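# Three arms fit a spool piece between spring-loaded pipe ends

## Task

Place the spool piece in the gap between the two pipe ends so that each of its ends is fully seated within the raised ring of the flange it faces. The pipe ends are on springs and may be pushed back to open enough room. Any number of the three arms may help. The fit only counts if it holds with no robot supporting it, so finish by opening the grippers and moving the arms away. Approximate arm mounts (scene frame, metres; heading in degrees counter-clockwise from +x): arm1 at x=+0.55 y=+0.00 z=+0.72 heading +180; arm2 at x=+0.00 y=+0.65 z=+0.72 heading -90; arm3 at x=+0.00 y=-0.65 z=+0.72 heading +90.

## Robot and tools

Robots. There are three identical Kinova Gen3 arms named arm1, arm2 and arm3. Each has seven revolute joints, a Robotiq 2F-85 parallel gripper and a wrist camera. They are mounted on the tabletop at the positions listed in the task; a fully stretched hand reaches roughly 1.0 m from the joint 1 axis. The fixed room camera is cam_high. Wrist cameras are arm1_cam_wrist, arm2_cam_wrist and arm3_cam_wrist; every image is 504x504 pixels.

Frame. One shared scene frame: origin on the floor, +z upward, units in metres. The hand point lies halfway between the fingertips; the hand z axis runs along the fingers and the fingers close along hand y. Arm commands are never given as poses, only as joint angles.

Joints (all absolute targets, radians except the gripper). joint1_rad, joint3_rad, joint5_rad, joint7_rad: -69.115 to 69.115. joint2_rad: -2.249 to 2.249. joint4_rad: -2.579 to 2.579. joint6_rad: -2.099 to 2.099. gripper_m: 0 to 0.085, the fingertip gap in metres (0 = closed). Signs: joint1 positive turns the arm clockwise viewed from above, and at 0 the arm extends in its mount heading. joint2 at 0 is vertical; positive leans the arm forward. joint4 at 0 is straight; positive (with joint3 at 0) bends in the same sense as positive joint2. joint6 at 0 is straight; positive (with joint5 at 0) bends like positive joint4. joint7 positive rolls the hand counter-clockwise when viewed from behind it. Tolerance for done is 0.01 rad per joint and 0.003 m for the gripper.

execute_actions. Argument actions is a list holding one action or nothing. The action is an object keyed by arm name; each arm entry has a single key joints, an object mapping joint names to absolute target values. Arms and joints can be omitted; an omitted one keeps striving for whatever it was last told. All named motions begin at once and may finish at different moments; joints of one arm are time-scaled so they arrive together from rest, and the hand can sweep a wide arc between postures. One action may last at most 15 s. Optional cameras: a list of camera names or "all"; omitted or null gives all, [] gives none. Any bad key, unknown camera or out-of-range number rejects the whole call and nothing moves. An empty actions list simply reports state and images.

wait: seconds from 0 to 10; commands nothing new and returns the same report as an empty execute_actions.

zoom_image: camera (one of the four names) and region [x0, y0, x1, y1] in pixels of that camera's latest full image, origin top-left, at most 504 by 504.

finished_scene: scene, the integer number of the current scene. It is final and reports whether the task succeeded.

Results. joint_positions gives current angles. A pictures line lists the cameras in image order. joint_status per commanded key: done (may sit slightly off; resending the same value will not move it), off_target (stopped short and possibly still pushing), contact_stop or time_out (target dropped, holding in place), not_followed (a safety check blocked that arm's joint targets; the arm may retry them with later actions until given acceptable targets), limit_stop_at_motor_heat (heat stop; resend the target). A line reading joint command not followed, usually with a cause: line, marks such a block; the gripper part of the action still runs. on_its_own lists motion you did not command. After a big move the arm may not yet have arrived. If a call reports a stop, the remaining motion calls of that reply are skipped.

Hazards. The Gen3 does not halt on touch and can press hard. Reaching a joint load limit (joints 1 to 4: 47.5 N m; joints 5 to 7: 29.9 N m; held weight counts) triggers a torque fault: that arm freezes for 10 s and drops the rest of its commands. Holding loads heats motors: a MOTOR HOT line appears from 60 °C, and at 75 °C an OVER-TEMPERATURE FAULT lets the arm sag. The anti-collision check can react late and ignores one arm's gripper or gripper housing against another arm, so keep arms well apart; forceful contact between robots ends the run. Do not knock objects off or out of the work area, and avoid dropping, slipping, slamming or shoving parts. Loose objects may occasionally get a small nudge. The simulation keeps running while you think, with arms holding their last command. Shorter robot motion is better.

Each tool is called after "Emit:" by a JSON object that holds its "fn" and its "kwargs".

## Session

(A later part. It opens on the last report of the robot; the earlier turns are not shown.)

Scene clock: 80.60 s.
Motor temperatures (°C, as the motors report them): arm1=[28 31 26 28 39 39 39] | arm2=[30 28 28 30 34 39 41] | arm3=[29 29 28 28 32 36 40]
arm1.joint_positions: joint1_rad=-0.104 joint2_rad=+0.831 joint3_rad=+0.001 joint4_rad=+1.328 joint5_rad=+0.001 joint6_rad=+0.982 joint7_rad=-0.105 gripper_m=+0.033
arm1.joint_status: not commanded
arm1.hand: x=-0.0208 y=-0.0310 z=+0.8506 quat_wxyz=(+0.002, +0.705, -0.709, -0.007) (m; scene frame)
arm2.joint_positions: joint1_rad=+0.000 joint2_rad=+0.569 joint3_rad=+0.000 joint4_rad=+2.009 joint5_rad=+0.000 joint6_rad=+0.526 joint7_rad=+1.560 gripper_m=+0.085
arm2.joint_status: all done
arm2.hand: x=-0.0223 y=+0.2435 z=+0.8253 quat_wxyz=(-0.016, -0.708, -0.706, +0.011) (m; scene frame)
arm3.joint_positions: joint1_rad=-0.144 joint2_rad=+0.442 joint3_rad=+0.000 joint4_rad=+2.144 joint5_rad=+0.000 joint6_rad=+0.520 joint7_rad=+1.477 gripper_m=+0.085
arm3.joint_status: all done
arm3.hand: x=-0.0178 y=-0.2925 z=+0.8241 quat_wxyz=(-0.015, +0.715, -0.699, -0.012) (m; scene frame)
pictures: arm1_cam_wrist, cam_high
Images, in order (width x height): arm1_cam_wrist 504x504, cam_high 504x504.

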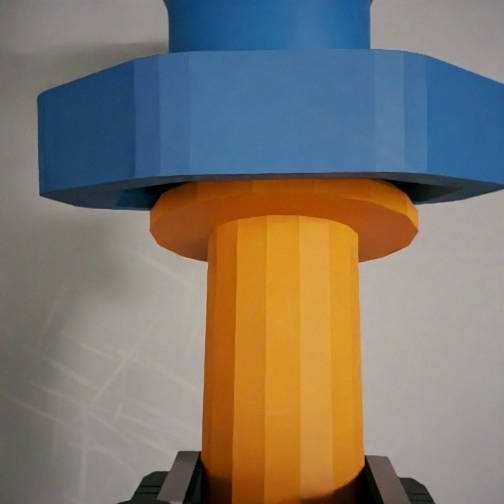

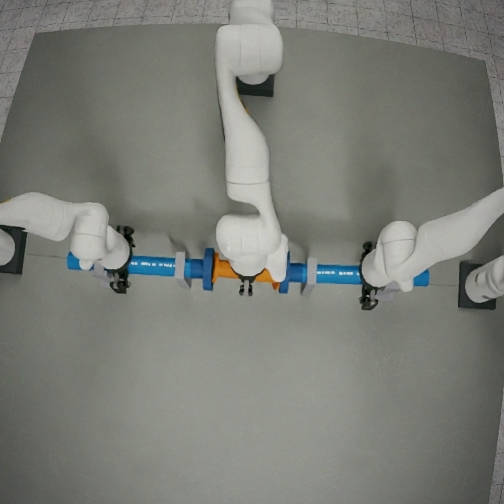

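Releasing the spool and lifting all arms clear.

Emit:
{"fn": "execute_actions", "kwargs": {"actions": [{"arm1": {"joints": {"gripper_m": 0.085}}}], "cameras": []}}

Emit:
{"fn": "execute_actions", "kwargs": {"actions": [{"arm1": {"joints": {"joint2_rad": 0.678, "joint4_rad": 1.0935, "joint6_rad": 1.37}}, "arm2": {"joints": {"joint2_rad": 0.285, "joint4_rad": 1.929, "joint6_rad": 0.928}}, "arm3": {"joints": {"joint2_rad": 0.285, "joint4_rad": 1.929, "joint6_rad": 0.928}}}], "cameras": ["arm1_cam_wrist", "cam_high"]}}

Scene clock: 83.63 s.
Motor temperatures (°C, as the motors report them): arm1=[28 31 26 28 39 39 39] | arm2=[30 29 28 30 34 39 41] | arm3=[29 30 28 28 32 36 40]
arm1.joint_positions: joint1_rad=-0.105 joint2_rad=+0.830 joint3_rad=+0.000 joint4_rad=+1.329 joint5_rad=+0.000 joint6_rad=+0.983 joint7_rad=-0.105 gripper_m=+0.085
arm1.joint_status: all done
arm1.hand: x=-0.0205 y=-0.0328 z=+0.8511 quat_wxyz=(+0.003, +0.705, -0.709, -0.007) (m; scene frame)
arm2.joint_positions: joint1_rad=+0.000 joint2_rad=+0.569 joint3_rad=+0.000 joint4_rad=+2.009 joint5_rad=+0.000 joint6_rad=+0.526 joint7_rad=+1.560 gripper_m=+0.085
arm2.joint_status: not commanded
arm2.hand: x=-0.0223 y=+0.2435 z=+0.8253 quat_wxyz=(-0.016, -0.708, -0.706, +0.011) (m; scene frame)
arm3.joint_positions: joint1_rad=-0.144 joint2_rad=+0.442 joint3_rad=+0.000 joint4_rad=+2.144 joint5_rad=+0.000 joint6_rad=+0.520 joint7_rad=+1.477 gripper_m=+0.085
arm3.joint_status: not commanded
arm3.hand: x=-0.0178 y=-0.2925 z=+0.8241 quat_wxyz=(-0.015, +0.715, -0.699, -0.012) (m; scene frame)
pictures: none
No camera images: the call's "cameras" was empty. Leave "cameras" out to get every camera's image.

Scene clock: 85.00 s.
Motor temperatures (°C, as the motors report them): arm1=[28 31 26 28 39 39 39] | arm2=[30 29 28 30 34 39 41] | arm3=[29 30 28 28 32 36 40]
arm1.joint_positions: joint1_rad=-0.105 joint2_rad=+0.678 joint3_rad=+0.000 joint4_rad=+1.093 joint5_rad=+0.000 joint6_rad=+1.370 joint7_rad=-0.105 gripper_m=+0.085
arm1.joint_status: all done
arm1.hand: x=-0.0184 y=-0.0336 z=+1.0065 quat_wxyz=(+0.003, +0.705, -0.709, -0.007) (m; scene frame)
arm2.joint_positions: joint1_rad=+0.000 joint2_rad=+0.285 joint3_rad=+0.000 joint4_rad=+1.929 joint5_rad=+0.000 joint6_rad=+0.928 joint7_rad=+1.560 gripper_m=+0.085
arm2.joint_status: all done
arm2.hand: x=-0.0232 y=+0.2802 z=+0.9515 quat_wxyz=(-0.002, -0.708, -0.706, -0.002) (m; scene frame)
arm3.joint_positions: joint1_rad=-0.144 joint2_rad=+0.285 joint3_rad=+0.000 joint4_rad=+1.929 joint5_rad=+0.000 joint6_rad=+0.928 joint7_rad=+1.477 gripper_m=+0.085
arm3.joint_status: all done
arm3.hand: x=-0.0200 y=-0.2802 z=+0.9258 quat_wxyz=(-0.003, +0.715, -0.699, +0.002) (m; scene frame)
pictures: arm1_cam_wrist, cam_high
Images, in order (width x height): arm1_cam_wrist 504x504, cam_high 504x504.

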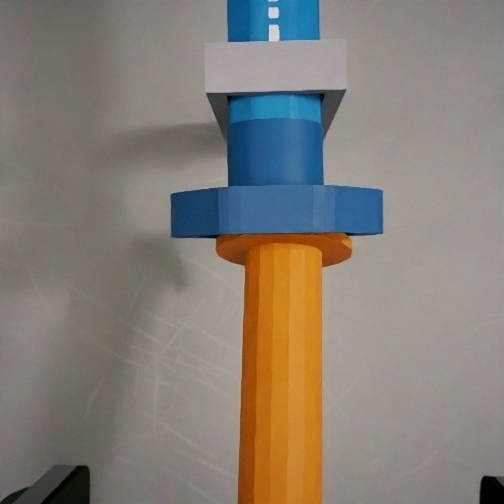

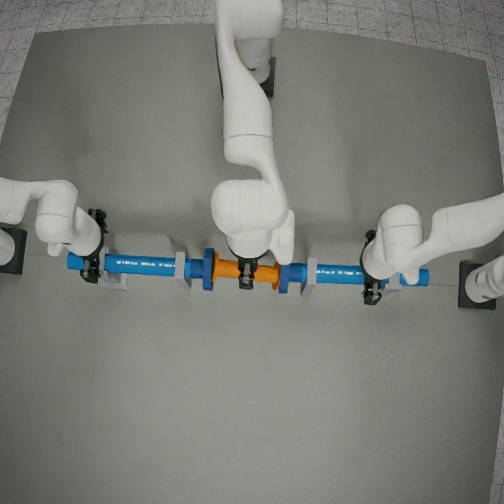

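Emit:
{"fn": "execute_actions", "kwargs": {"actions": [{"arm1": {"joints": {"joint2_rad": 0.83, "joint4_rad": 1.3287, "joint6_rad": 0.983}}}], "cameras": []}}

Emit:
{"fn": "execute_actions", "kwargs": {"actions": [{"arm1": {"joints": {"gripper_m": 0.0}}}], "cameras": []}}

Emit:
{"fn": "execute_actions", "kwargs": {"actions": [{"arm1": {"joints": {"joint2_rad": 0.815, "joint4_rad": 1.315, "joint6_rad": 1.012, "gripper_m": 0.0}}}], "cameras": ["arm1_cam_wrist", "cam_high"]}}

Scene clock: 86.63 s.
Motor temperatures (°C, as the motors report them): arm1=[28 32 26 28 39 39 39] | arm2=[30 29 28 30 34 39 41] | arm3=[29 30 28 28 32 36 40]
arm1.joint_positions: joint1_rad=-0.105 joint2_rad=+0.830 joint3_rad=+0.000 joint4_rad=+1.329 joint5_rad=+0.000 joint6_rad=+0.983 joint7_rad=-0.105 gripper_m=+0.085
arm1.joint_status: all done
arm1.hand: x=-0.0205 y=-0.0328 z=+0.8511 quat_wxyz=(+0.003, +0.705, -0.709, -0.007) (m; scene frame)
arm2.joint_positions: joint1_rad=+0.000 joint2_rad=+0.285 joint3_rad=+0.000 joint4_rad=+1.929 joint5_rad=+0.000 joint6_rad=+0.928 joint7_rad=+1.560 gripper_m=+0.085
arm2.joint_status: not commanded
arm2.hand: x=-0.0232 y=+0.2802 z=+0.9516 quat_wxyz=(-0.002, -0.708, -0.706, -0.002) (m; scene frame)
arm3.joint_positions: joint1_rad=-0.144 joint2_rad=+0.285 joint3_rad=+0.000 joint4_rad=+1.929 joint5_rad=+0.000 joint6_rad=+0.928 joint7_rad=+1.477 gripper_m=+0.085
arm3.joint_status: not commanded
arm3.hand: x=-0.0200 y=-0.2802 z=+0.9258 quat_wxyz=(-0.003, +0.715, -0.699, +0.002) (m; scene frame)
pictures: none
No camera images: the call's "cameras" was empty. Leave "cameras" out to get every camera's image.

Scene clock: 87.73 s.
Motor temperatures (°C, as the motors report them): arm1=[28 32 26 28 39 39 39] | arm2=[30 29 28 30 34 39 41] | arm3=[29 30 28 28 32 36 40]
arm1.joint_positions: joint1_rad=-0.105 joint2_rad=+0.829 joint3_rad=+0.000 joint4_rad=+1.329 joint5_rad=+0.000 joint6_rad=+0.983 joint7_rad=-0.105 gripper_m=+0.033
arm1.joint_status: gripper_m off_target (ended at +0.033, target +0.000)
arm1.hand: x=-0.0207 y=-0.0327 z=+0.8516 quat_wxyz=(+0.003, +0.705, -0.709, -0.007) (m; scene frame)
arm2.joint_positions: joint1_rad=+0.000 joint2_rad=+0.285 joint3_rad=+0.000 joint4_rad=+1.929 joint5_rad=+0.000 joint6_rad=+0.928 joint7_rad=+1.560 gripper_m=+0.085
arm2.joint_status: not commanded
arm2.hand: x=-0.0232 y=+0.2802 z=+0.9516 quat_wxyz=(-0.002, -0.708, -0.706, -0.002) (m; scene frame)
arm3.joint_positions: joint1_rad=-0.144 joint2_rad=+0.285 joint3_rad=+0.000 joint4_rad=+1.929 joint5_rad=+0.000 joint6_rad=+0.928 joint7_rad=+1.477 gripper_m=+0.085
arm3.joint_status: not commanded
arm3.hand: x=-0.0200 y=-0.2802 z=+0.9258 quat_wxyz=(-0.003, +0.715, -0.699, +0.002) (m; scene frame)
pictures: none
No camera images: the call's "cameras" was empty. Leave "cameras" out to get every camera's image.

Scene clock: 88.27 s.
Motor temperatures (°C, as the motors report them): arm1=[28 32 26 28 39 39 39] | arm2=[30 29 28 30 34 39 41] | arm3=[29 30 28 28 32 36 40]
arm1.joint_positions: joint1_rad=-0.105 joint2_rad=+0.820 joint3_rad=+0.000 joint4_rad=+1.316 joint5_rad=+0.000 joint6_rad=+1.011 joint7_rad=-0.105 gripper_m=+0.033
arm1.joint_status: gripper_m off_target (ended at +0.033, target +0.000); the others done
arm1.hand: x=-0.0195 y=-0.0326 z=+0.8598 quat_wxyz=(+0.001, +0.705, -0.709, -0.005) (m; scene frame)
arm2.joint_positions: joint1_rad=+0.000 joint2_rad=+0.285 joint3_rad=+0.000 joint4_rad=+1.929 joint5_rad=+0.000 joint6_rad=+0.928 joint7_rad=+1.560 gripper_m=+0.085
arm2.joint_status: not commanded
arm2.hand: x=-0.0232 y=+0.2802 z=+0.9516 quat_wxyz=(-0.002, -0.708, -0.706, -0.002) (m; scene frame)
arm3.joint_positions: joint1_rad=-0.144 joint2_rad=+0.285 joint3_rad=+0.000 joint4_rad=+1.929 joint5_rad=+0.000 joint6_rad=+0.928 joint7_rad=+1.477 gripper_m=+0.085
arm3.joint_status: not commanded
arm3.hand: x=-0.0200 y=-0.2802 z=+0.9258 quat_wxyz=(-0.003, +0.715, -0.699, +0.002) (m; scene frame)
pictures: arm1_cam_wrist, cam_high
Images, in order (width x height): arm1_cam_wrist 504x504, cam_high 504x504.

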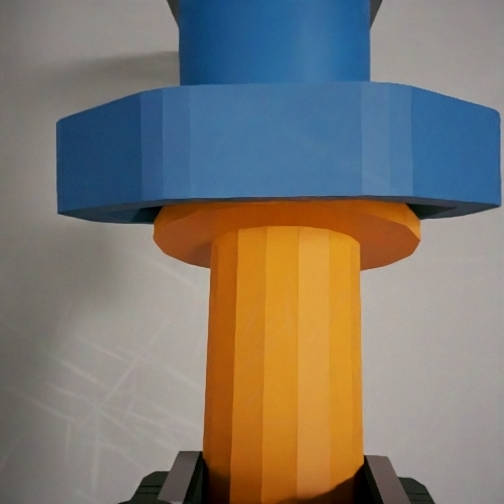

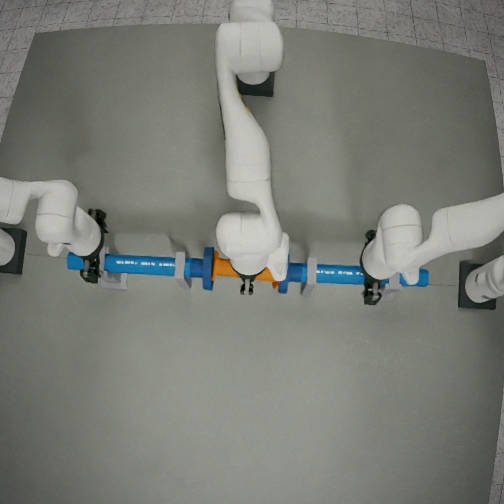

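Emit:
{"fn": "execute_actions", "kwargs": {"actions": [{"arm1": {"joints": {"gripper_m": 0.037}}}], "cameras": ["arm1_cam_wrist", "cam_high"]}}

Scene clock: 89.30 s.
Motor temperatures (°C, as the motors report them): arm1=[28 32 26 28 39 39 39] | arm2=[30 29 28 30 34 39 41] | arm3=[29 30 28 28 32 36 40]
arm1.joint_positions: joint1_rad=-0.105 joint2_rad=+0.816 joint3_rad=+0.000 joint4_rad=+1.316 joint5_rad=+0.000 joint6_rad=+1.013 joint7_rad=-0.105 gripper_m=+0.037
arm1.joint_status: all done
arm1.hand: x=-0.0200 y=-0.0328 z=+0.8624 quat_wxyz=(+0.002, +0.705, -0.709, -0.006) (m; scene frame)
arm2.joint_positions: joint1_rad=+0.000 joint2_rad=+0.285 joint3_rad=+0.000 joint4_rad=+1.929 joint5_rad=+0.000 joint6_rad=+0.928 joint7_rad=+1.560 gripper_m=+0.085
arm2.joint_status: not commanded
arm2.hand: x=-0.0232 y=+0.2802 z=+0.9516 quat_wxyz=(-0.002, -0.708, -0.706, -0.002) (m; scene frame)
arm3.joint_positions: joint1_rad=-0.144 joint2_rad=+0.285 joint3_rad=+0.000 joint4_rad=+1.929 joint5_rad=+0.000 joint6_rad=+0.928 joint7_rad=+1.477 gripper_m=+0.085
arm3.joint_status: not commanded
arm3.hand: x=-0.0200 y=-0.2802 z=+0.9258 quat_wxyz=(-0.003, +0.715, -0.699, +0.002) (m; scene frame)
pictures: arm1_cam_wrist, cam_high
Images, in order (width x height): arm1_cam_wrist 504x504, cam_high 504x504.

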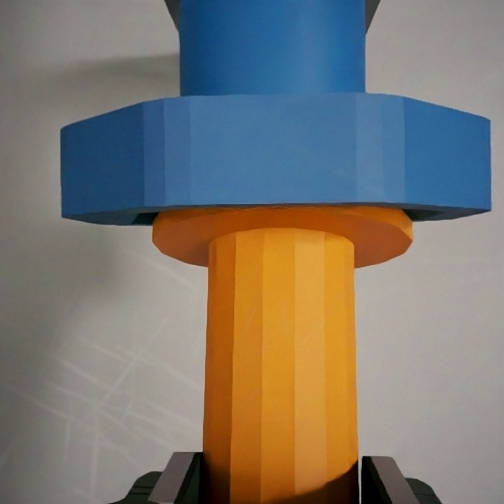

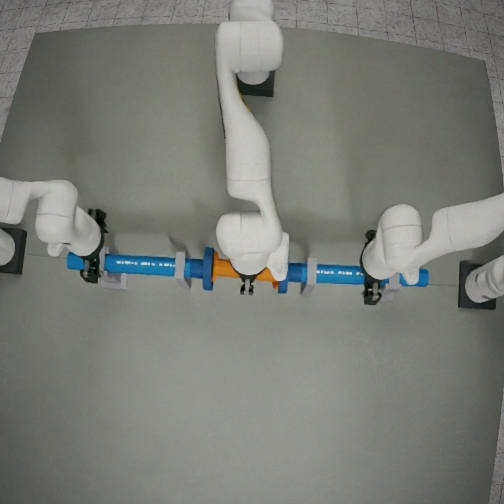

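Emit:
{"fn": "execute_actions", "kwargs": {"actions": [{"arm1": {"joints": {"gripper_m": 0.085, "joint2_rad": 0.731, "joint4_rad": 1.2265, "joint6_rad": 1.184}}}], "cameras": []}}

Emit:
{"fn": "execute_actions", "kwargs": {"actions": [{"arm1": {"joints": {"joint1_rad": -0.035, "gripper_m": 0.0}}}], "cameras": []}}

Emit:
{"fn": "execute_actions", "kwargs": {"actions": [{"arm1": {"joints": {"joint2_rad": 0.795, "joint4_rad": 1.295, "joint6_rad": 1.05}}}], "cameras": ["arm1_cam_wrist", "cam_high"]}}

Scene clock: 90.77 s.
Motor temperatures (°C, as the motors report them): arm1=[28 32 26 28 39 39 39] | arm2=[30 29 28 30 34 39 41] | arm3=[29 30 28 28 32 36 40]
arm1.joint_positions: joint1_rad=-0.105 joint2_rad=+0.731 joint3_rad=+0.000 joint4_rad=+1.226 joint5_rad=+0.000 joint6_rad=+1.184 joint7_rad=-0.105 gripper_m=+0.085
arm1.joint_status: all done
arm1.hand: x=-0.0194 y=-0.0332 z=+0.9361 quat_wxyz=(+0.003, +0.705, -0.709, -0.007) (m; scene frame)
arm2.joint_positions: joint1_rad=+0.000 joint2_rad=+0.285 joint3_rad=+0.000 joint4_rad=+1.929 joint5_rad=+0.000 joint6_rad=+0.928 joint7_rad=+1.560 gripper_m=+0.085
arm2.joint_status: not commanded
arm2.hand: x=-0.0232 y=+0.2802 z=+0.9516 quat_wxyz=(-0.002, -0.708, -0.706, -0.002) (m; scene frame)
arm3.joint_positions: joint1_rad=-0.144 joint2_rad=+0.285 joint3_rad=+0.000 joint4_rad=+1.929 joint5_rad=+0.000 joint6_rad=+0.928 joint7_rad=+1.477 gripper_m=+0.085
arm3.joint_status: not commanded
arm3.hand: x=-0.0200 y=-0.2802 z=+0.9258 quat_wxyz=(-0.003, +0.715, -0.699, +0.002) (m; scene frame)
pictures: none
No camera images: the call's "cameras" was empty. Leave "cameras" out to get every camera's image.

Scene clock: 92.00 s.
Motor temperatures (°C, as the motors report them): arm1=[28 32 26 28 39 39 39] | arm2=[30 29 28 30 34 39 41] | arm3=[29 30 28 28 32 36 40]
arm1.joint_positions: joint1_rad=-0.035 joint2_rad=+0.731 joint3_rad=+0.000 joint4_rad=+1.226 joint5_rad=+0.000 joint6_rad=+1.184 joint7_rad=-0.105 gripper_m=+0.000
arm1.joint_status: all done
arm1.hand: x=-0.0203 y=+0.0069 z=+0.9364 quat_wxyz=(+0.003, +0.680, -0.733, -0.006) (m; scene frame)
arm2.joint_positions: joint1_rad=+0.000 joint2_rad=+0.285 joint3_rad=+0.000 joint4_rad=+1.929 joint5_rad=+0.000 joint6_rad=+0.928 joint7_rad=+1.560 gripper_m=+0.085
arm2.joint_status: not commanded
arm2.hand: x=-0.0232 y=+0.2802 z=+0.9516 quat_wxyz=(-0.002, -0.708, -0.706, -0.002) (m; scene frame)
arm3.joint_positions: joint1_rad=-0.144 joint2_rad=+0.285 joint3_rad=+0.000 joint4_rad=+1.929 joint5_rad=+0.000 joint6_rad=+0.928 joint7_rad=+1.477 gripper_m=+0.085
arm3.joint_status: not commanded
arm3.hand: x=-0.0200 y=-0.2802 z=+0.9258 quat_wxyz=(-0.003, +0.715, -0.699, +0.002) (m; scene frame)
pictures: none
No camera images: the call's "cameras" was empty. Leave "cameras" out to get every camera's image.

Scene clock: 92.83 s.
Motor temperatures (°C, as the motors report them): arm1=[28 32 26 28 39 39 39] | arm2=[30 29 28 30 34 39 41] | arm3=[29 30 28 28 32 36 40]
arm1.joint_positions: joint1_rad=-0.034 joint2_rad=+0.792 joint3_rad=+0.001 joint4_rad=+1.294 joint5_rad=+0.000 joint6_rad=+1.050 joint7_rad=-0.105 gripper_m=+0.000
arm1.joint_status: all done
arm1.hand: x=-0.0236 y=+0.0078 z=+0.8822 quat_wxyz=(+0.005, +0.680, -0.733, -0.008) (m; scene frame)
arm2.joint_positions: joint1_rad=+0.000 joint2_rad=+0.285 joint3_rad=+0.000 joint4_rad=+1.929 joint5_rad=+0.000 joint6_rad=+0.928 joint7_rad=+1.560 gripper_m=+0.085
arm2.joint_status: not commanded
arm2.hand: x=-0.0232 y=+0.2802 z=+0.9516 quat_wxyz=(-0.002, -0.708, -0.706, -0.002) (m; scene frame)
arm3.joint_positions: joint1_rad=-0.144 joint2_rad=+0.285 joint3_rad=+0.000 joint4_rad=+1.929 joint5_rad=+0.000 joint6_rad=+0.928 joint7_rad=+1.477 gripper_m=+0.085
arm3.joint_status: not commanded
arm3.hand: x=-0.0200 y=-0.2802 z=+0.9258 quat_wxyz=(-0.003, +0.715, -0.699, +0.002) (m; scene frame)
pictures: arm1_cam_wrist, cam_high
Images, in order (width x height): arm1_cam_wrist 504x504, cam_high 504x504.

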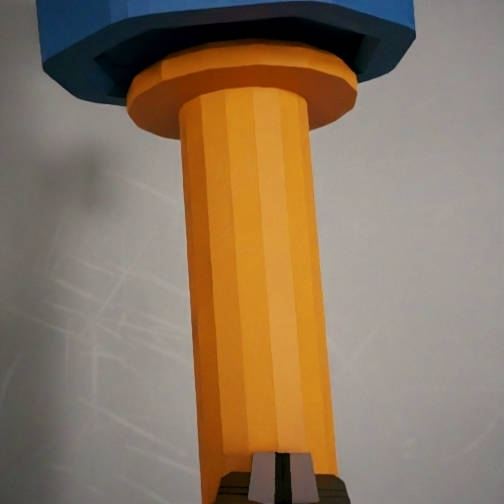

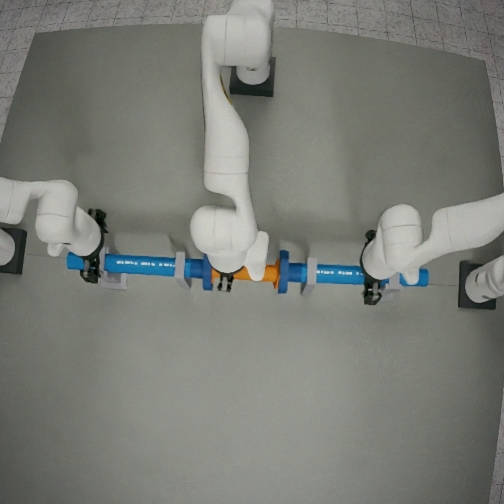

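Emit:
{"fn": "execute_actions", "kwargs": {"actions": [{"arm1": {"joints": {"joint1_rad": -0.105, "joint2_rad": 0.55, "joint4_rad": 1.0, "joint6_rad": 1.59, "gripper_m": 0.085}}}], "cameras": ["arm1_cam_wrist", "cam_high"]}}

Scene clock: 94.47 s.
Motor temperatures (°C, as the motors report them): arm1=[28 32 26 28 39 39 39] | arm2=[30 29 28 30 34 39 41] | arm3=[29 30 28 28 32 36 40]
arm1.joint_positions: joint1_rad=-0.105 joint2_rad=+0.550 joint3_rad=+0.000 joint4_rad=+1.000 joint5_rad=+0.000 joint6_rad=+1.590 joint7_rad=-0.105 gripper_m=+0.085
arm1.joint_status: all done
arm1.hand: x=+0.0200 y=-0.0303 z=+1.1062 quat_wxyz=(+0.004, +0.705, -0.709, -0.007) (m; scene frame)
arm2.joint_positions: joint1_rad=+0.000 joint2_rad=+0.285 joint3_rad=+0.000 joint4_rad=+1.929 joint5_rad=+0.000 joint6_rad=+0.928 joint7_rad=+1.560 gripper_m=+0.085
arm2.joint_status: not commanded
arm2.hand: x=-0.0232 y=+0.2802 z=+0.9516 quat_wxyz=(-0.002, -0.708, -0.706, -0.002) (m; scene frame)
arm3.joint_positions: joint1_rad=-0.144 joint2_rad=+0.285 joint3_rad=+0.000 joint4_rad=+1.929 joint5_rad=+0.000 joint6_rad=+0.928 joint7_rad=+1.477 gripper_m=+0.085
arm3.joint_status: not commanded
arm3.hand: x=-0.0200 y=-0.2802 z=+0.9258 quat_wxyz=(-0.003, +0.715, -0.699, +0.002) (m; scene frame)
pictures: arm1_cam_wrist, cam_high
Images, in order (width x height): arm1_cam_wrist 504x504, cam_high 504x504.

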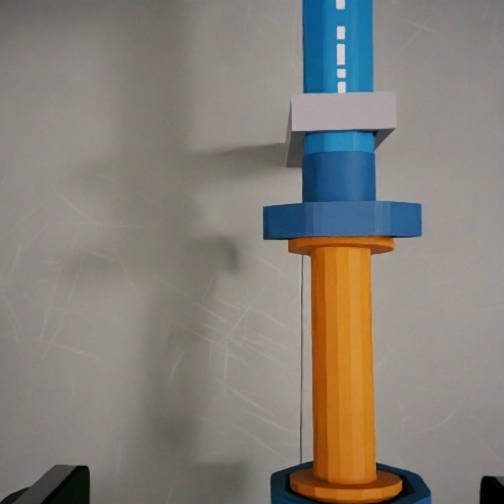

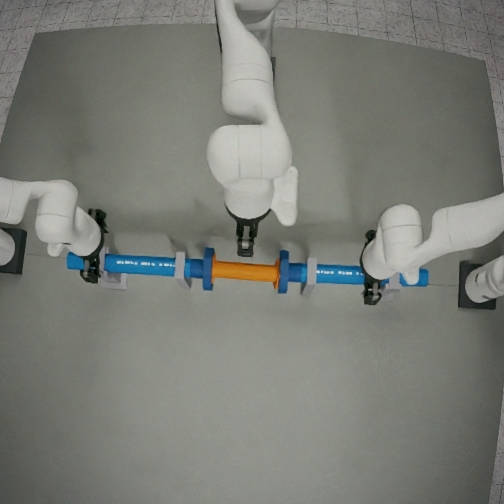

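Emit:
{"fn": "execute_actions", "kwargs": {"actions": [{"arm1": {"joints": {"joint2_rad": 0.731, "joint4_rad": 1.2265, "joint6_rad": 1.184}}}], "cameras": []}}

Emit:
{"fn": "execute_actions", "kwargs": {"actions": [{"arm1": {"joints": {"joint2_rad": 0.842, "joint4_rad": 1.34, "joint6_rad": 0.96}}}], "cameras": []}}

Emit:
{"fn": "execute_actions", "kwargs": {"actions": [{"arm1": {"joints": {"gripper_m": 0.0}}}], "cameras": []}}

Emit:
{"fn": "execute_actions", "kwargs": {"actions": [{"arm1": {"joints": {"joint2_rad": 0.825, "joint4_rad": 1.324, "joint6_rad": 0.993, "gripper_m": 0.0}}}], "cameras": ["arm1_cam_wrist", "cam_high"]}}

Scene clock: 96.03 s.
Motor temperatures (°C, as the motors report them): arm1=[28 32 26 28 39 39 39] | arm2=[30 29 28 30 34 39 41] | arm3=[29 30 28 28 32 36 40]
arm1.joint_positions: joint1_rad=-0.105 joint2_rad=+0.731 joint3_rad=+0.000 joint4_rad=+1.227 joint5_rad=+0.000 joint6_rad=+1.184 joint7_rad=-0.105 gripper_m=+0.085
arm1.joint_status: all done
arm1.hand: x=-0.0194 y=-0.0332 z=+0.9361 quat_wxyz=(+0.003, +0.705, -0.709, -0.007) (m; scene frame)
arm2.joint_positions: joint1_rad=+0.000 joint2_rad=+0.285 joint3_rad=+0.000 joint4_rad=+1.929 joint5_rad=+0.000 joint6_rad=+0.928 joint7_rad=+1.560 gripper_m=+0.085
arm2.joint_status: not commanded
arm2.hand: x=-0.0232 y=+0.2802 z=+0.9516 quat_wxyz=(-0.002, -0.708, -0.706, -0.002) (m; scene frame)
arm3.joint_positions: joint1_rad=-0.144 joint2_rad=+0.285 joint3_rad=+0.000 joint4_rad=+1.929 joint5_rad=+0.000 joint6_rad=+0.928 joint7_rad=+1.477 gripper_m=+0.085
arm3.joint_status: not commanded
arm3.hand: x=-0.0200 y=-0.2802 z=+0.9258 quat_wxyz=(-0.003, +0.715, -0.699, +0.002) (m; scene frame)
pictures: none
No camera images: the call's "cameras" was empty. Leave "cameras" out to get every camera's image.

Scene clock: 97.00 s.
Motor temperatures (°C, as the motors report them): arm1=[28 32 26 28 39 39 39] | arm2=[30 29 28 30 34 39 41] | arm3=[29 30 28 28 32 36 40]
arm1.joint_positions: joint1_rad=-0.105 joint2_rad=+0.842 joint3_rad=+0.000 joint4_rad=+1.340 joint5_rad=+0.000 joint6_rad=+0.960 joint7_rad=-0.105 gripper_m=+0.085
arm1.joint_status: all done
arm1.hand: x=-0.0198 y=-0.0326 z=+0.8413 quat_wxyz=(+0.003, +0.705, -0.709, -0.006) (m; scene frame)
arm2.joint_positions: joint1_rad=+0.000 joint2_rad=+0.285 joint3_rad=+0.000 joint4_rad=+1.929 joint5_rad=+0.000 joint6_rad=+0.928 joint7_rad=+1.560 gripper_m=+0.085
arm2.joint_status: not commanded
arm2.hand: x=-0.0232 y=+0.2802 z=+0.9516 quat_wxyz=(-0.002, -0.708, -0.706, -0.002) (m; scene frame)
arm3.joint_positions: joint1_rad=-0.144 joint2_rad=+0.285 joint3_rad=+0.000 joint4_rad=+1.929 joint5_rad=+0.000 joint6_rad=+0.928 joint7_rad=+1.477 gripper_m=+0.085
arm3.joint_status: not commanded
arm3.hand: x=-0.0200 y=-0.2802 z=+0.9258 quat_wxyz=(-0.003, +0.715, -0.699, +0.002) (m; scene frame)
pictures: none
No camera images: the call's "cameras" was empty. Leave "cameras" out to get every camera's image.

Scene clock: 98.10 s.
Motor temperatures (°C, as the motors report them): arm1=[28 32 26 28 39 39 39] | arm2=[30 29 28 30 34 39 41] | arm3=[29 30 28 28 32 36 40]
arm1.joint_positions: joint1_rad=-0.105 joint2_rad=+0.841 joint3_rad=+0.000 joint4_rad=+1.340 joint5_rad=+0.000 joint6_rad=+0.960 joint7_rad=-0.105 gripper_m=+0.033
arm1.joint_status: gripper_m off_target (ended at +0.033, target +0.000)
arm1.hand: x=-0.0202 y=-0.0326 z=+0.8418 quat_wxyz=(+0.003, +0.705, -0.709, -0.007) (m; scene frame)
arm2.joint_positions: joint1_rad=+0.000 joint2_rad=+0.285 joint3_rad=+0.000 joint4_rad=+1.929 joint5_rad=+0.000 joint6_rad=+0.928 joint7_rad=+1.560 gripper_m=+0.085
arm2.joint_status: not commanded
arm2.hand: x=-0.0232 y=+0.2802 z=+0.9516 quat_wxyz=(-0.002, -0.708, -0.706, -0.002) (m; scene frame)
arm3.joint_positions: joint1_rad=-0.144 joint2_rad=+0.285 joint3_rad=+0.000 joint4_rad=+1.929 joint5_rad=+0.000 joint6_rad=+0.928 joint7_rad=+1.477 gripper_m=+0.085
arm3.joint_status: not commanded
arm3.hand: x=-0.0200 y=-0.2802 z=+0.9258 quat_wxyz=(-0.003, +0.715, -0.699, +0.002) (m; scene frame)
pictures: none
No camera images: the call's "cameras" was empty. Leave "cameras" out to get every camera's image.

Scene clock: 98.67 s.
Motor temperatures (°C, as the motors report them): arm1=[28 32 26 28 39 39 39] | arm2=[30 29 28 30 34 39 41] | arm3=[29 30 28 28 32 36 40]
arm1.joint_positions: joint1_rad=-0.105 joint2_rad=+0.832 joint3_rad=-0.001 joint4_rad=+1.325 joint5_rad=+0.000 joint6_rad=+0.991 joint7_rad=-0.105 gripper_m=+0.033
arm1.joint_status: gripper_m off_target (ended at +0.033, target +0.000); the others done
arm1.hand: x=-0.0194 y=-0.0334 z=+0.8509 quat_wxyz=(+0.001, +0.706, -0.708, -0.004) (m; scene frame)
arm2.joint_positions: joint1_rad=+0.000 joint2_rad=+0.285 joint3_rad=+0.000 joint4_rad=+1.929 joint5_rad=+0.000 joint6_rad=+0.928 joint7_rad=+1.560 gripper_m=+0.085
arm2.joint_status: not commanded
arm2.hand: x=-0.0232 y=+0.2802 z=+0.9516 quat_wxyz=(-0.002, -0.708, -0.706, -0.002) (m; scene frame)
arm3.joint_positions: joint1_rad=-0.144 joint2_rad=+0.285 joint3_rad=+0.000 joint4_rad=+1.929 joint5_rad=+0.000 joint6_rad=+0.928 joint7_rad=+1.477 gripper_m=+0.085
arm3.joint_status: not commanded
arm3.hand: x=-0.0200 y=-0.2802 z=+0.9258 quat_wxyz=(-0.003, +0.715, -0.699, +0.002) (m; scene frame)
pictures: arm1_cam_wrist, cam_high
Images, in order (width x height): arm1_cam_wrist 504x504, cam_high 504x504.

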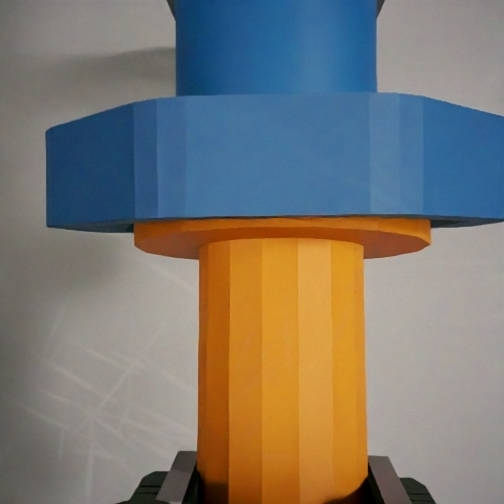

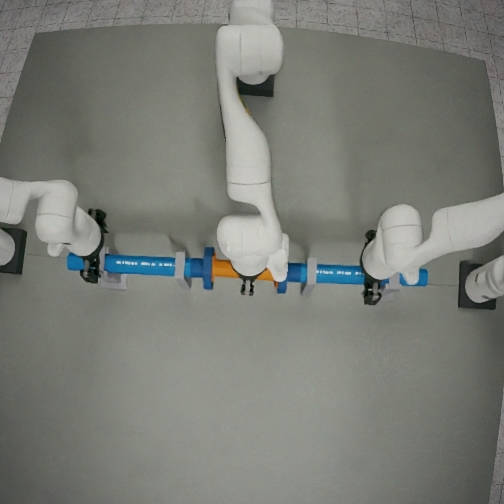

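The flanges moved in a bit. Releasing and checking.

Emit:
{"fn": "execute_actions", "kwargs": {"actions": [{"arm1": {"joints": {"gripper_m": 0.085}}}], "cameras": []}}

Emit:
{"fn": "execute_actions", "kwargs": {"actions": [{"arm1": {"joints": {"joint2_rad": 0.55, "joint4_rad": 1.0, "joint6_rad": 1.59}}}], "cameras": ["arm1_cam_wrist", "cam_high"]}}

Scene clock: 100.20 s.
Motor temperatures (°C, as the motors report them): arm1=[28 32 26 28 39 39 39] | arm2=[30 29 28 30 34 39 41] | arm3=[29 30 28 28 32 36 40]
arm1.joint_positions: joint1_rad=-0.105 joint2_rad=+0.825 joint3_rad=+0.000 joint4_rad=+1.324 joint5_rad=+0.000 joint6_rad=+0.993 joint7_rad=-0.105 gripper_m=+0.085
arm1.joint_status: all done
arm1.hand: x=-0.0206 y=-0.0328 z=+0.8551 quat_wxyz=(+0.003, +0.705, -0.709, -0.006) (m; scene frame)
arm2.joint_positions: joint1_rad=+0.000 joint2_rad=+0.285 joint3_rad=+0.000 joint4_rad=+1.929 joint5_rad=+0.000 joint6_rad=+0.928 joint7_rad=+1.560 gripper_m=+0.085
arm2.joint_status: not commanded
arm2.hand: x=-0.0232 y=+0.2802 z=+0.9516 quat_wxyz=(-0.002, -0.708, -0.706, -0.002) (m; scene frame)
arm3.joint_positions: joint1_rad=-0.144 joint2_rad=+0.285 joint3_rad=+0.000 joint4_rad=+1.929 joint5_rad=+0.000 joint6_rad=+0.928 joint7_rad=+1.477 gripper_m=+0.085
arm3.joint_status: not commanded
arm3.hand: x=-0.0200 y=-0.2802 z=+0.9258 quat_wxyz=(-0.003, +0.715, -0.699, +0.002) (m; scene frame)
pictures: none
No camera images: the call's "cameras" was empty. Leave "cameras" out to get every camera's image.

Scene clock: 101.63 s.
Motor temperatures (°C, as the motors report them): arm1=[28 32 26 28 39 39 39] | arm2=[30 29 28 30 34 39 41] | arm3=[29 30 28 28 32 36 40]
arm1.joint_positions: joint1_rad=-0.105 joint2_rad=+0.550 joint3_rad=+0.000 joint4_rad=+1.000 joint5_rad=+0.000 joint6_rad=+1.590 joint7_rad=-0.105 gripper_m=+0.085
arm1.joint_status: all done
arm1.hand: x=+0.0200 y=-0.0304 z=+1.1062 quat_wxyz=(+0.004, +0.705, -0.709, -0.007) (m; scene frame)
arm2.joint_positions: joint1_rad=+0.000 joint2_rad=+0.285 joint3_rad=+0.000 joint4_rad=+1.929 joint5_rad=+0.000 joint6_rad=+0.928 joint7_rad=+1.560 gripper_m=+0.085
arm2.joint_status: not commanded
arm2.hand: x=-0.0232 y=+0.2802 z=+0.9516 quat_wxyz=(-0.002, -0.708, -0.706, -0.002) (m; scene frame)
arm3.joint_positions: joint1_rad=-0.144 joint2_rad=+0.285 joint3_rad=+0.000 joint4_rad=+1.929 joint5_rad=+0.000 joint6_rad=+0.928 joint7_rad=+1.477 gripper_m=+0.085
arm3.joint_status: not commanded
arm3.hand: x=-0.0200 y=-0.2802 z=+0.9258 quat_wxyz=(-0.003, +0.715, -0.699, +0.002) (m; scene frame)
pictures: arm1_cam_wrist, cam_high
Images, in order (width x height): arm1_cam_wrist 504x504, cam_high 504x504.

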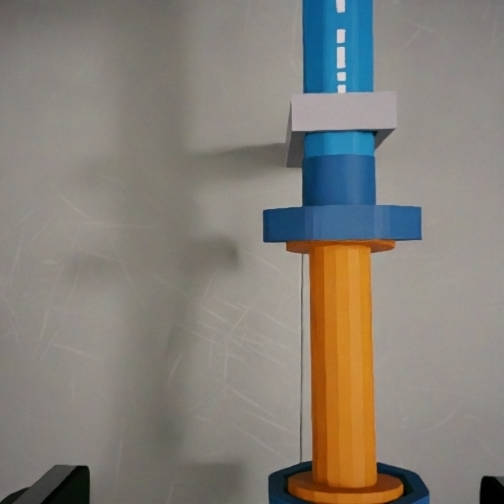

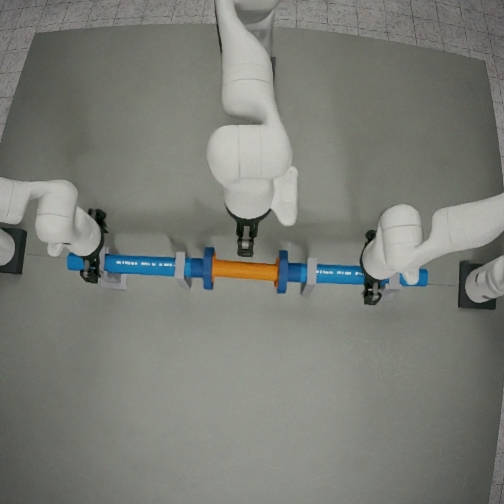

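Emit:
{"fn": "execute_actions", "kwargs": {"actions": [{"arm1": {"joints": {"joint2_rad": 0.731, "joint4_rad": 1.2265, "joint6_rad": 1.184}}}], "cameras": []}}

Emit:
{"fn": "execute_actions", "kwargs": {"actions": [{"arm1": {"joints": {"joint2_rad": 0.83, "joint4_rad": 1.3287, "joint6_rad": 0.983}}}], "cameras": []}}

Emit:
{"fn": "execute_actions", "kwargs": {"actions": [{"arm1": {"joints": {"gripper_m": 0.0}}}], "cameras": []}}

Emit:
{"fn": "execute_actions", "kwargs": {"actions": [{"arm1": {"joints": {"joint2_rad": 0.81, "joint4_rad": 1.31, "joint6_rad": 1.02, "gripper_m": 0.0}}}], "cameras": ["arm1_cam_wrist", "cam_high"]}}

Scene clock: 103.20 s.
Motor temperatures (°C, as the motors report them): arm1=[28 32 26 28 39 39 39] | arm2=[30 29 28 30 34 39 41] | arm3=[29 30 28 28 32 36 40]
arm1.joint_positions: joint1_rad=-0.105 joint2_rad=+0.731 joint3_rad=+0.000 joint4_rad=+1.227 joint5_rad=+0.000 joint6_rad=+1.184 joint7_rad=-0.105 gripper_m=+0.085
arm1.joint_status: all done
arm1.hand: x=-0.0194 y=-0.0332 z=+0.9361 quat_wxyz=(+0.003, +0.705, -0.709, -0.007) (m; scene frame)
arm2.joint_positions: joint1_rad=+0.000 joint2_rad=+0.285 joint3_rad=+0.000 joint4_rad=+1.929 joint5_rad=+0.000 joint6_rad=+0.928 joint7_rad=+1.560 gripper_m=+0.085
arm2.joint_status: not commanded
arm2.hand: x=-0.0232 y=+0.2802 z=+0.9516 quat_wxyz=(-0.002, -0.708, -0.706, -0.002) (m; scene frame)
arm3.joint_positions: joint1_rad=-0.144 joint2_rad=+0.285 joint3_rad=+0.000 joint4_rad=+1.929 joint5_rad=+0.000 joint6_rad=+0.928 joint7_rad=+1.477 gripper_m=+0.085
arm3.joint_status: not commanded
arm3.hand: x=-0.0200 y=-0.2802 z=+0.9258 quat_wxyz=(-0.003, +0.715, -0.699, +0.002) (m; scene frame)
pictures: none
No camera images: the call's "cameras" was empty. Leave "cameras" out to get every camera's image.

Scene clock: 104.13 s.
Motor temperatures (°C, as the motors report them): arm1=[28 32 26 28 39 39 39] | arm2=[30 29 28 30 34 39 41] | arm3=[29 30 28 28 32 36 40]
arm1.joint_positions: joint1_rad=-0.105 joint2_rad=+0.830 joint3_rad=+0.000 joint4_rad=+1.329 joint5_rad=+0.000 joint6_rad=+0.983 joint7_rad=-0.105 gripper_m=+0.085
arm1.joint_status: all done
arm1.hand: x=-0.0205 y=-0.0328 z=+0.8511 quat_wxyz=(+0.003, +0.705, -0.709, -0.007) (m; scene frame)
arm2.joint_positions: joint1_rad=+0.000 joint2_rad=+0.285 joint3_rad=+0.000 joint4_rad=+1.929 joint5_rad=+0.000 joint6_rad=+0.928 joint7_rad=+1.560 gripper_m=+0.085
arm2.joint_status: not commanded
arm2.hand: x=-0.0232 y=+0.2802 z=+0.9516 quat_wxyz=(-0.002, -0.708, -0.706, -0.002) (m; scene frame)
arm3.joint_positions: joint1_rad=-0.144 joint2_rad=+0.285 joint3_rad=+0.000 joint4_rad=+1.929 joint5_rad=+0.000 joint6_rad=+0.928 joint7_rad=+1.477 gripper_m=+0.085
arm3.joint_status: not commanded
arm3.hand: x=-0.0200 y=-0.2802 z=+0.9258 quat_wxyz=(-0.003, +0.715, -0.699, +0.002) (m; scene frame)
pictures: none
No camera images: the call's "cameras" was empty. Leave "cameras" out to get every camera's image.

Scene clock: 105.23 s.
Motor temperatures (°C, as the motors report them): arm1=[28 32 26 28 39 39 39] | arm2=[30 29 28 30 34 39 41] | arm3=[29 30 28 28 32 36 40]
arm1.joint_positions: joint1_rad=-0.105 joint2_rad=+0.830 joint3_rad=+0.000 joint4_rad=+1.329 joint5_rad=+0.000 joint6_rad=+0.984 joint7_rad=-0.105 gripper_m=+0.033
arm1.joint_status: gripper_m off_target (ended at +0.033, target +0.000)
arm1.hand: x=-0.0202 y=-0.0326 z=+0.8511 quat_wxyz=(+0.003, +0.705, -0.709, -0.006) (m; scene frame)
arm2.joint_positions: joint1_rad=+0.000 joint2_rad=+0.285 joint3_rad=+0.000 joint4_rad=+1.929 joint5_rad=+0.000 joint6_rad=+0.928 joint7_rad=+1.560 gripper_m=+0.085
arm2.joint_status: not commanded
arm2.hand: x=-0.0232 y=+0.2802 z=+0.9516 quat_wxyz=(-0.002, -0.708, -0.706, -0.002) (m; scene frame)
arm3.joint_positions: joint1_rad=-0.144 joint2_rad=+0.285 joint3_rad=+0.000 joint4_rad=+1.929 joint5_rad=+0.000 joint6_rad=+0.928 joint7_rad=+1.477 gripper_m=+0.085
arm3.joint_status: not commanded
arm3.hand: x=-0.0200 y=-0.2802 z=+0.9258 quat_wxyz=(-0.003, +0.715, -0.699, +0.002) (m; scene frame)
pictures: none
No camera images: the call's "cameras" was empty. Leave "cameras" out to get every camera's image.

Scene clock: 107.10 s.
Motor temperatures (°C, as the motors report them): arm1=[28 32 26 28 39 39 39] | arm2=[30 29 28 30 34 39 41] | arm3=[29 30 28 28 32 36 40]
arm1.joint_positions: joint1_rad=-0.105 joint2_rad=+0.832 joint3_rad=-0.001 joint4_rad=+1.313 joint5_rad=-0.001 joint6_rad=+1.012 joint7_rad=-0.104 gripper_m=+0.033
arm1.joint_status: joint2_rad time_out (moved +0.002 of -0.020); gripper_m off_target (ended at +0.033, target +0.000); the others done
arm1.hand: x=-0.0188 y=-0.0337 z=+0.8543 quat_wxyz=(-0.002, +0.706, -0.708, -0.001) (m; scene frame)
arm2.joint_positions: joint1_rad=+0.000 joint2_rad=+0.285 joint3_rad=+0.000 joint4_rad=+1.929 joint5_rad=+0.000 joint6_rad=+0.928 joint7_rad=+1.560 gripper_m=+0.085
arm2.joint_status: not commanded
arm2.hand: x=-0.0232 y=+0.2802 z=+0.9516 quat_wxyz=(-0.002, -0.708, -0.706, -0.002) (m; scene frame)
arm3.joint_positions: joint1_rad=-0.144 joint2_rad=+0.285 joint3_rad=+0.000 joint4_rad=+1.929 joint5_rad=+0.000 joint6_rad=+0.928 joint7_rad=+1.477 gripper_m=+0.085
arm3.joint_status: not commanded
arm3.hand: x=-0.0200 y=-0.2802 z=+0.9258 quat_wxyz=(-0.003, +0.715, -0.699, +0.002) (m; scene frame)
pictures: arm1_cam_wrist, cam_high
Images, in order (width x height): arm1_cam_wrist 504x504, cam_high 504x504.

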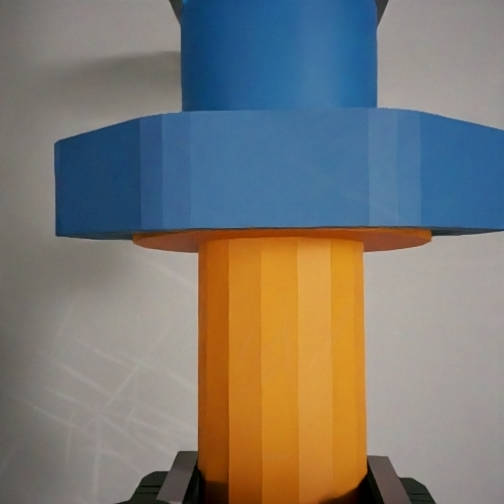

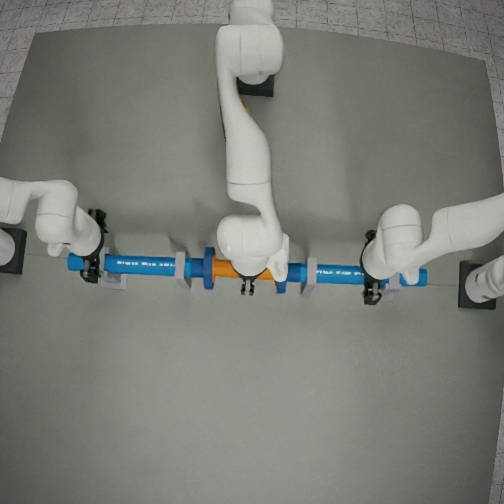

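The -y end is seated now. Release and clear.

Emit:
{"fn": "execute_actions", "kwargs": {"actions": [{"arm1": {"joints": {"gripper_m": 0.085}}}], "cameras": []}}

Emit:
{"fn": "execute_actions", "kwargs": {"actions": [{"arm1": {"joints": {"joint1_rad": 0.0, "joint2_rad": 0.55, "joint4_rad": 1.0, "joint6_rad": 1.59}}}], "cameras": ["arm1_cam_wrist", "cam_high"]}}

Scene clock: 108.63 s.
Motor temperatures (°C, as the motors report them): arm1=[28 32 26 28 39 39 39] | arm2=[30 29 28 30 34 39 41] | arm3=[29 30 28 28 32 36 40]
arm1.joint_positions: joint1_rad=-0.105 joint2_rad=+0.826 joint3_rad=+0.000 joint4_rad=+1.313 joint5_rad=+0.000 joint6_rad=+1.016 joint7_rad=-0.105 gripper_m=+0.085
arm1.joint_status: all done
arm1.hand: x=-0.0184 y=-0.0326 z=+0.8572 quat_wxyz=(-0.003, +0.705, -0.709, -0.002) (m; scene frame)
arm2.joint_positions: joint1_rad=+0.000 joint2_rad=+0.285 joint3_rad=+0.000 joint4_rad=+1.929 joint5_rad=+0.000 joint6_rad=+0.928 joint7_rad=+1.560 gripper_m=+0.085
arm2.joint_status: not commanded
arm2.hand: x=-0.0232 y=+0.2802 z=+0.9516 quat_wxyz=(-0.002, -0.708, -0.706, -0.002) (m; scene frame)
arm3.joint_positions: joint1_rad=-0.144 joint2_rad=+0.285 joint3_rad=+0.000 joint4_rad=+1.929 joint5_rad=+0.000 joint6_rad=+0.928 joint7_rad=+1.477 gripper_m=+0.085
arm3.joint_status: not commanded
arm3.hand: x=-0.0200 y=-0.2802 z=+0.9258 quat_wxyz=(-0.003, +0.715, -0.699, +0.002) (m; scene frame)
pictures: none
No camera images: the call's "cameras" was empty. Leave "cameras" out to get every camera's image.

Scene clock: 110.07 s.
Motor temperatures (°C, as the motors report them): arm1=[28 32 26 28 39 39 39] | arm2=[30 29 28 30 34 39 41] | arm3=[29 30 28 28 32 36 40]
arm1.joint_positions: joint1_rad=+0.000 joint2_rad=+0.550 joint3_rad=+0.000 joint4_rad=+1.000 joint5_rad=+0.000 joint6_rad=+1.590 joint7_rad=-0.105 gripper_m=+0.085
arm1.joint_status: all done
arm1.hand: x=+0.0200 y=+0.0258 z=+1.1065 quat_wxyz=(+0.004, +0.667, -0.745, -0.007) (m; scene frame)
arm2.joint_positions: joint1_rad=+0.000 joint2_rad=+0.285 joint3_rad=+0.000 joint4_rad=+1.929 joint5_rad=+0.000 joint6_rad=+0.928 joint7_rad=+1.560 gripper_m=+0.085
arm2.joint_status: not commanded
arm2.hand: x=-0.0232 y=+0.2802 z=+0.9516 quat_wxyz=(-0.002, -0.708, -0.706, -0.002) (m; scene frame)
arm3.joint_positions: joint1_rad=-0.144 joint2_rad=+0.285 joint3_rad=+0.000 joint4_rad=+1.929 joint5_rad=+0.000 joint6_rad=+0.928 joint7_rad=+1.477 gripper_m=+0.085
arm3.joint_status: not commanded
arm3.hand: x=-0.0200 y=-0.2802 z=+0.9258 quat_wxyz=(-0.003, +0.715, -0.699, +0.002) (m; scene frame)
pictures: arm1_cam_wrist, cam_high
Images, in order (width x height): arm1_cam_wrist 504x504, cam_high 504x504.

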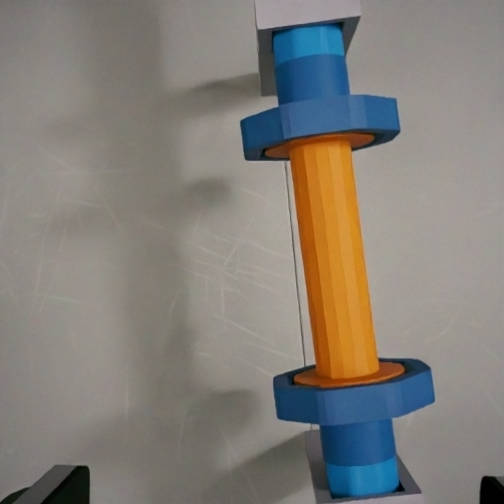

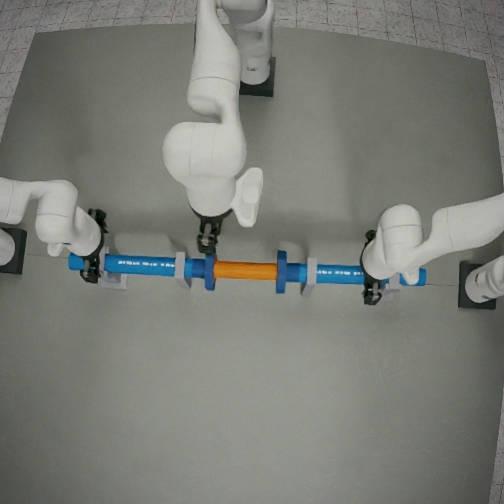

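Both ends seated.

Emit:
{"fn": "finished_scene", "kwargs": {"scene": 1}}

The scene is finished: the task was done.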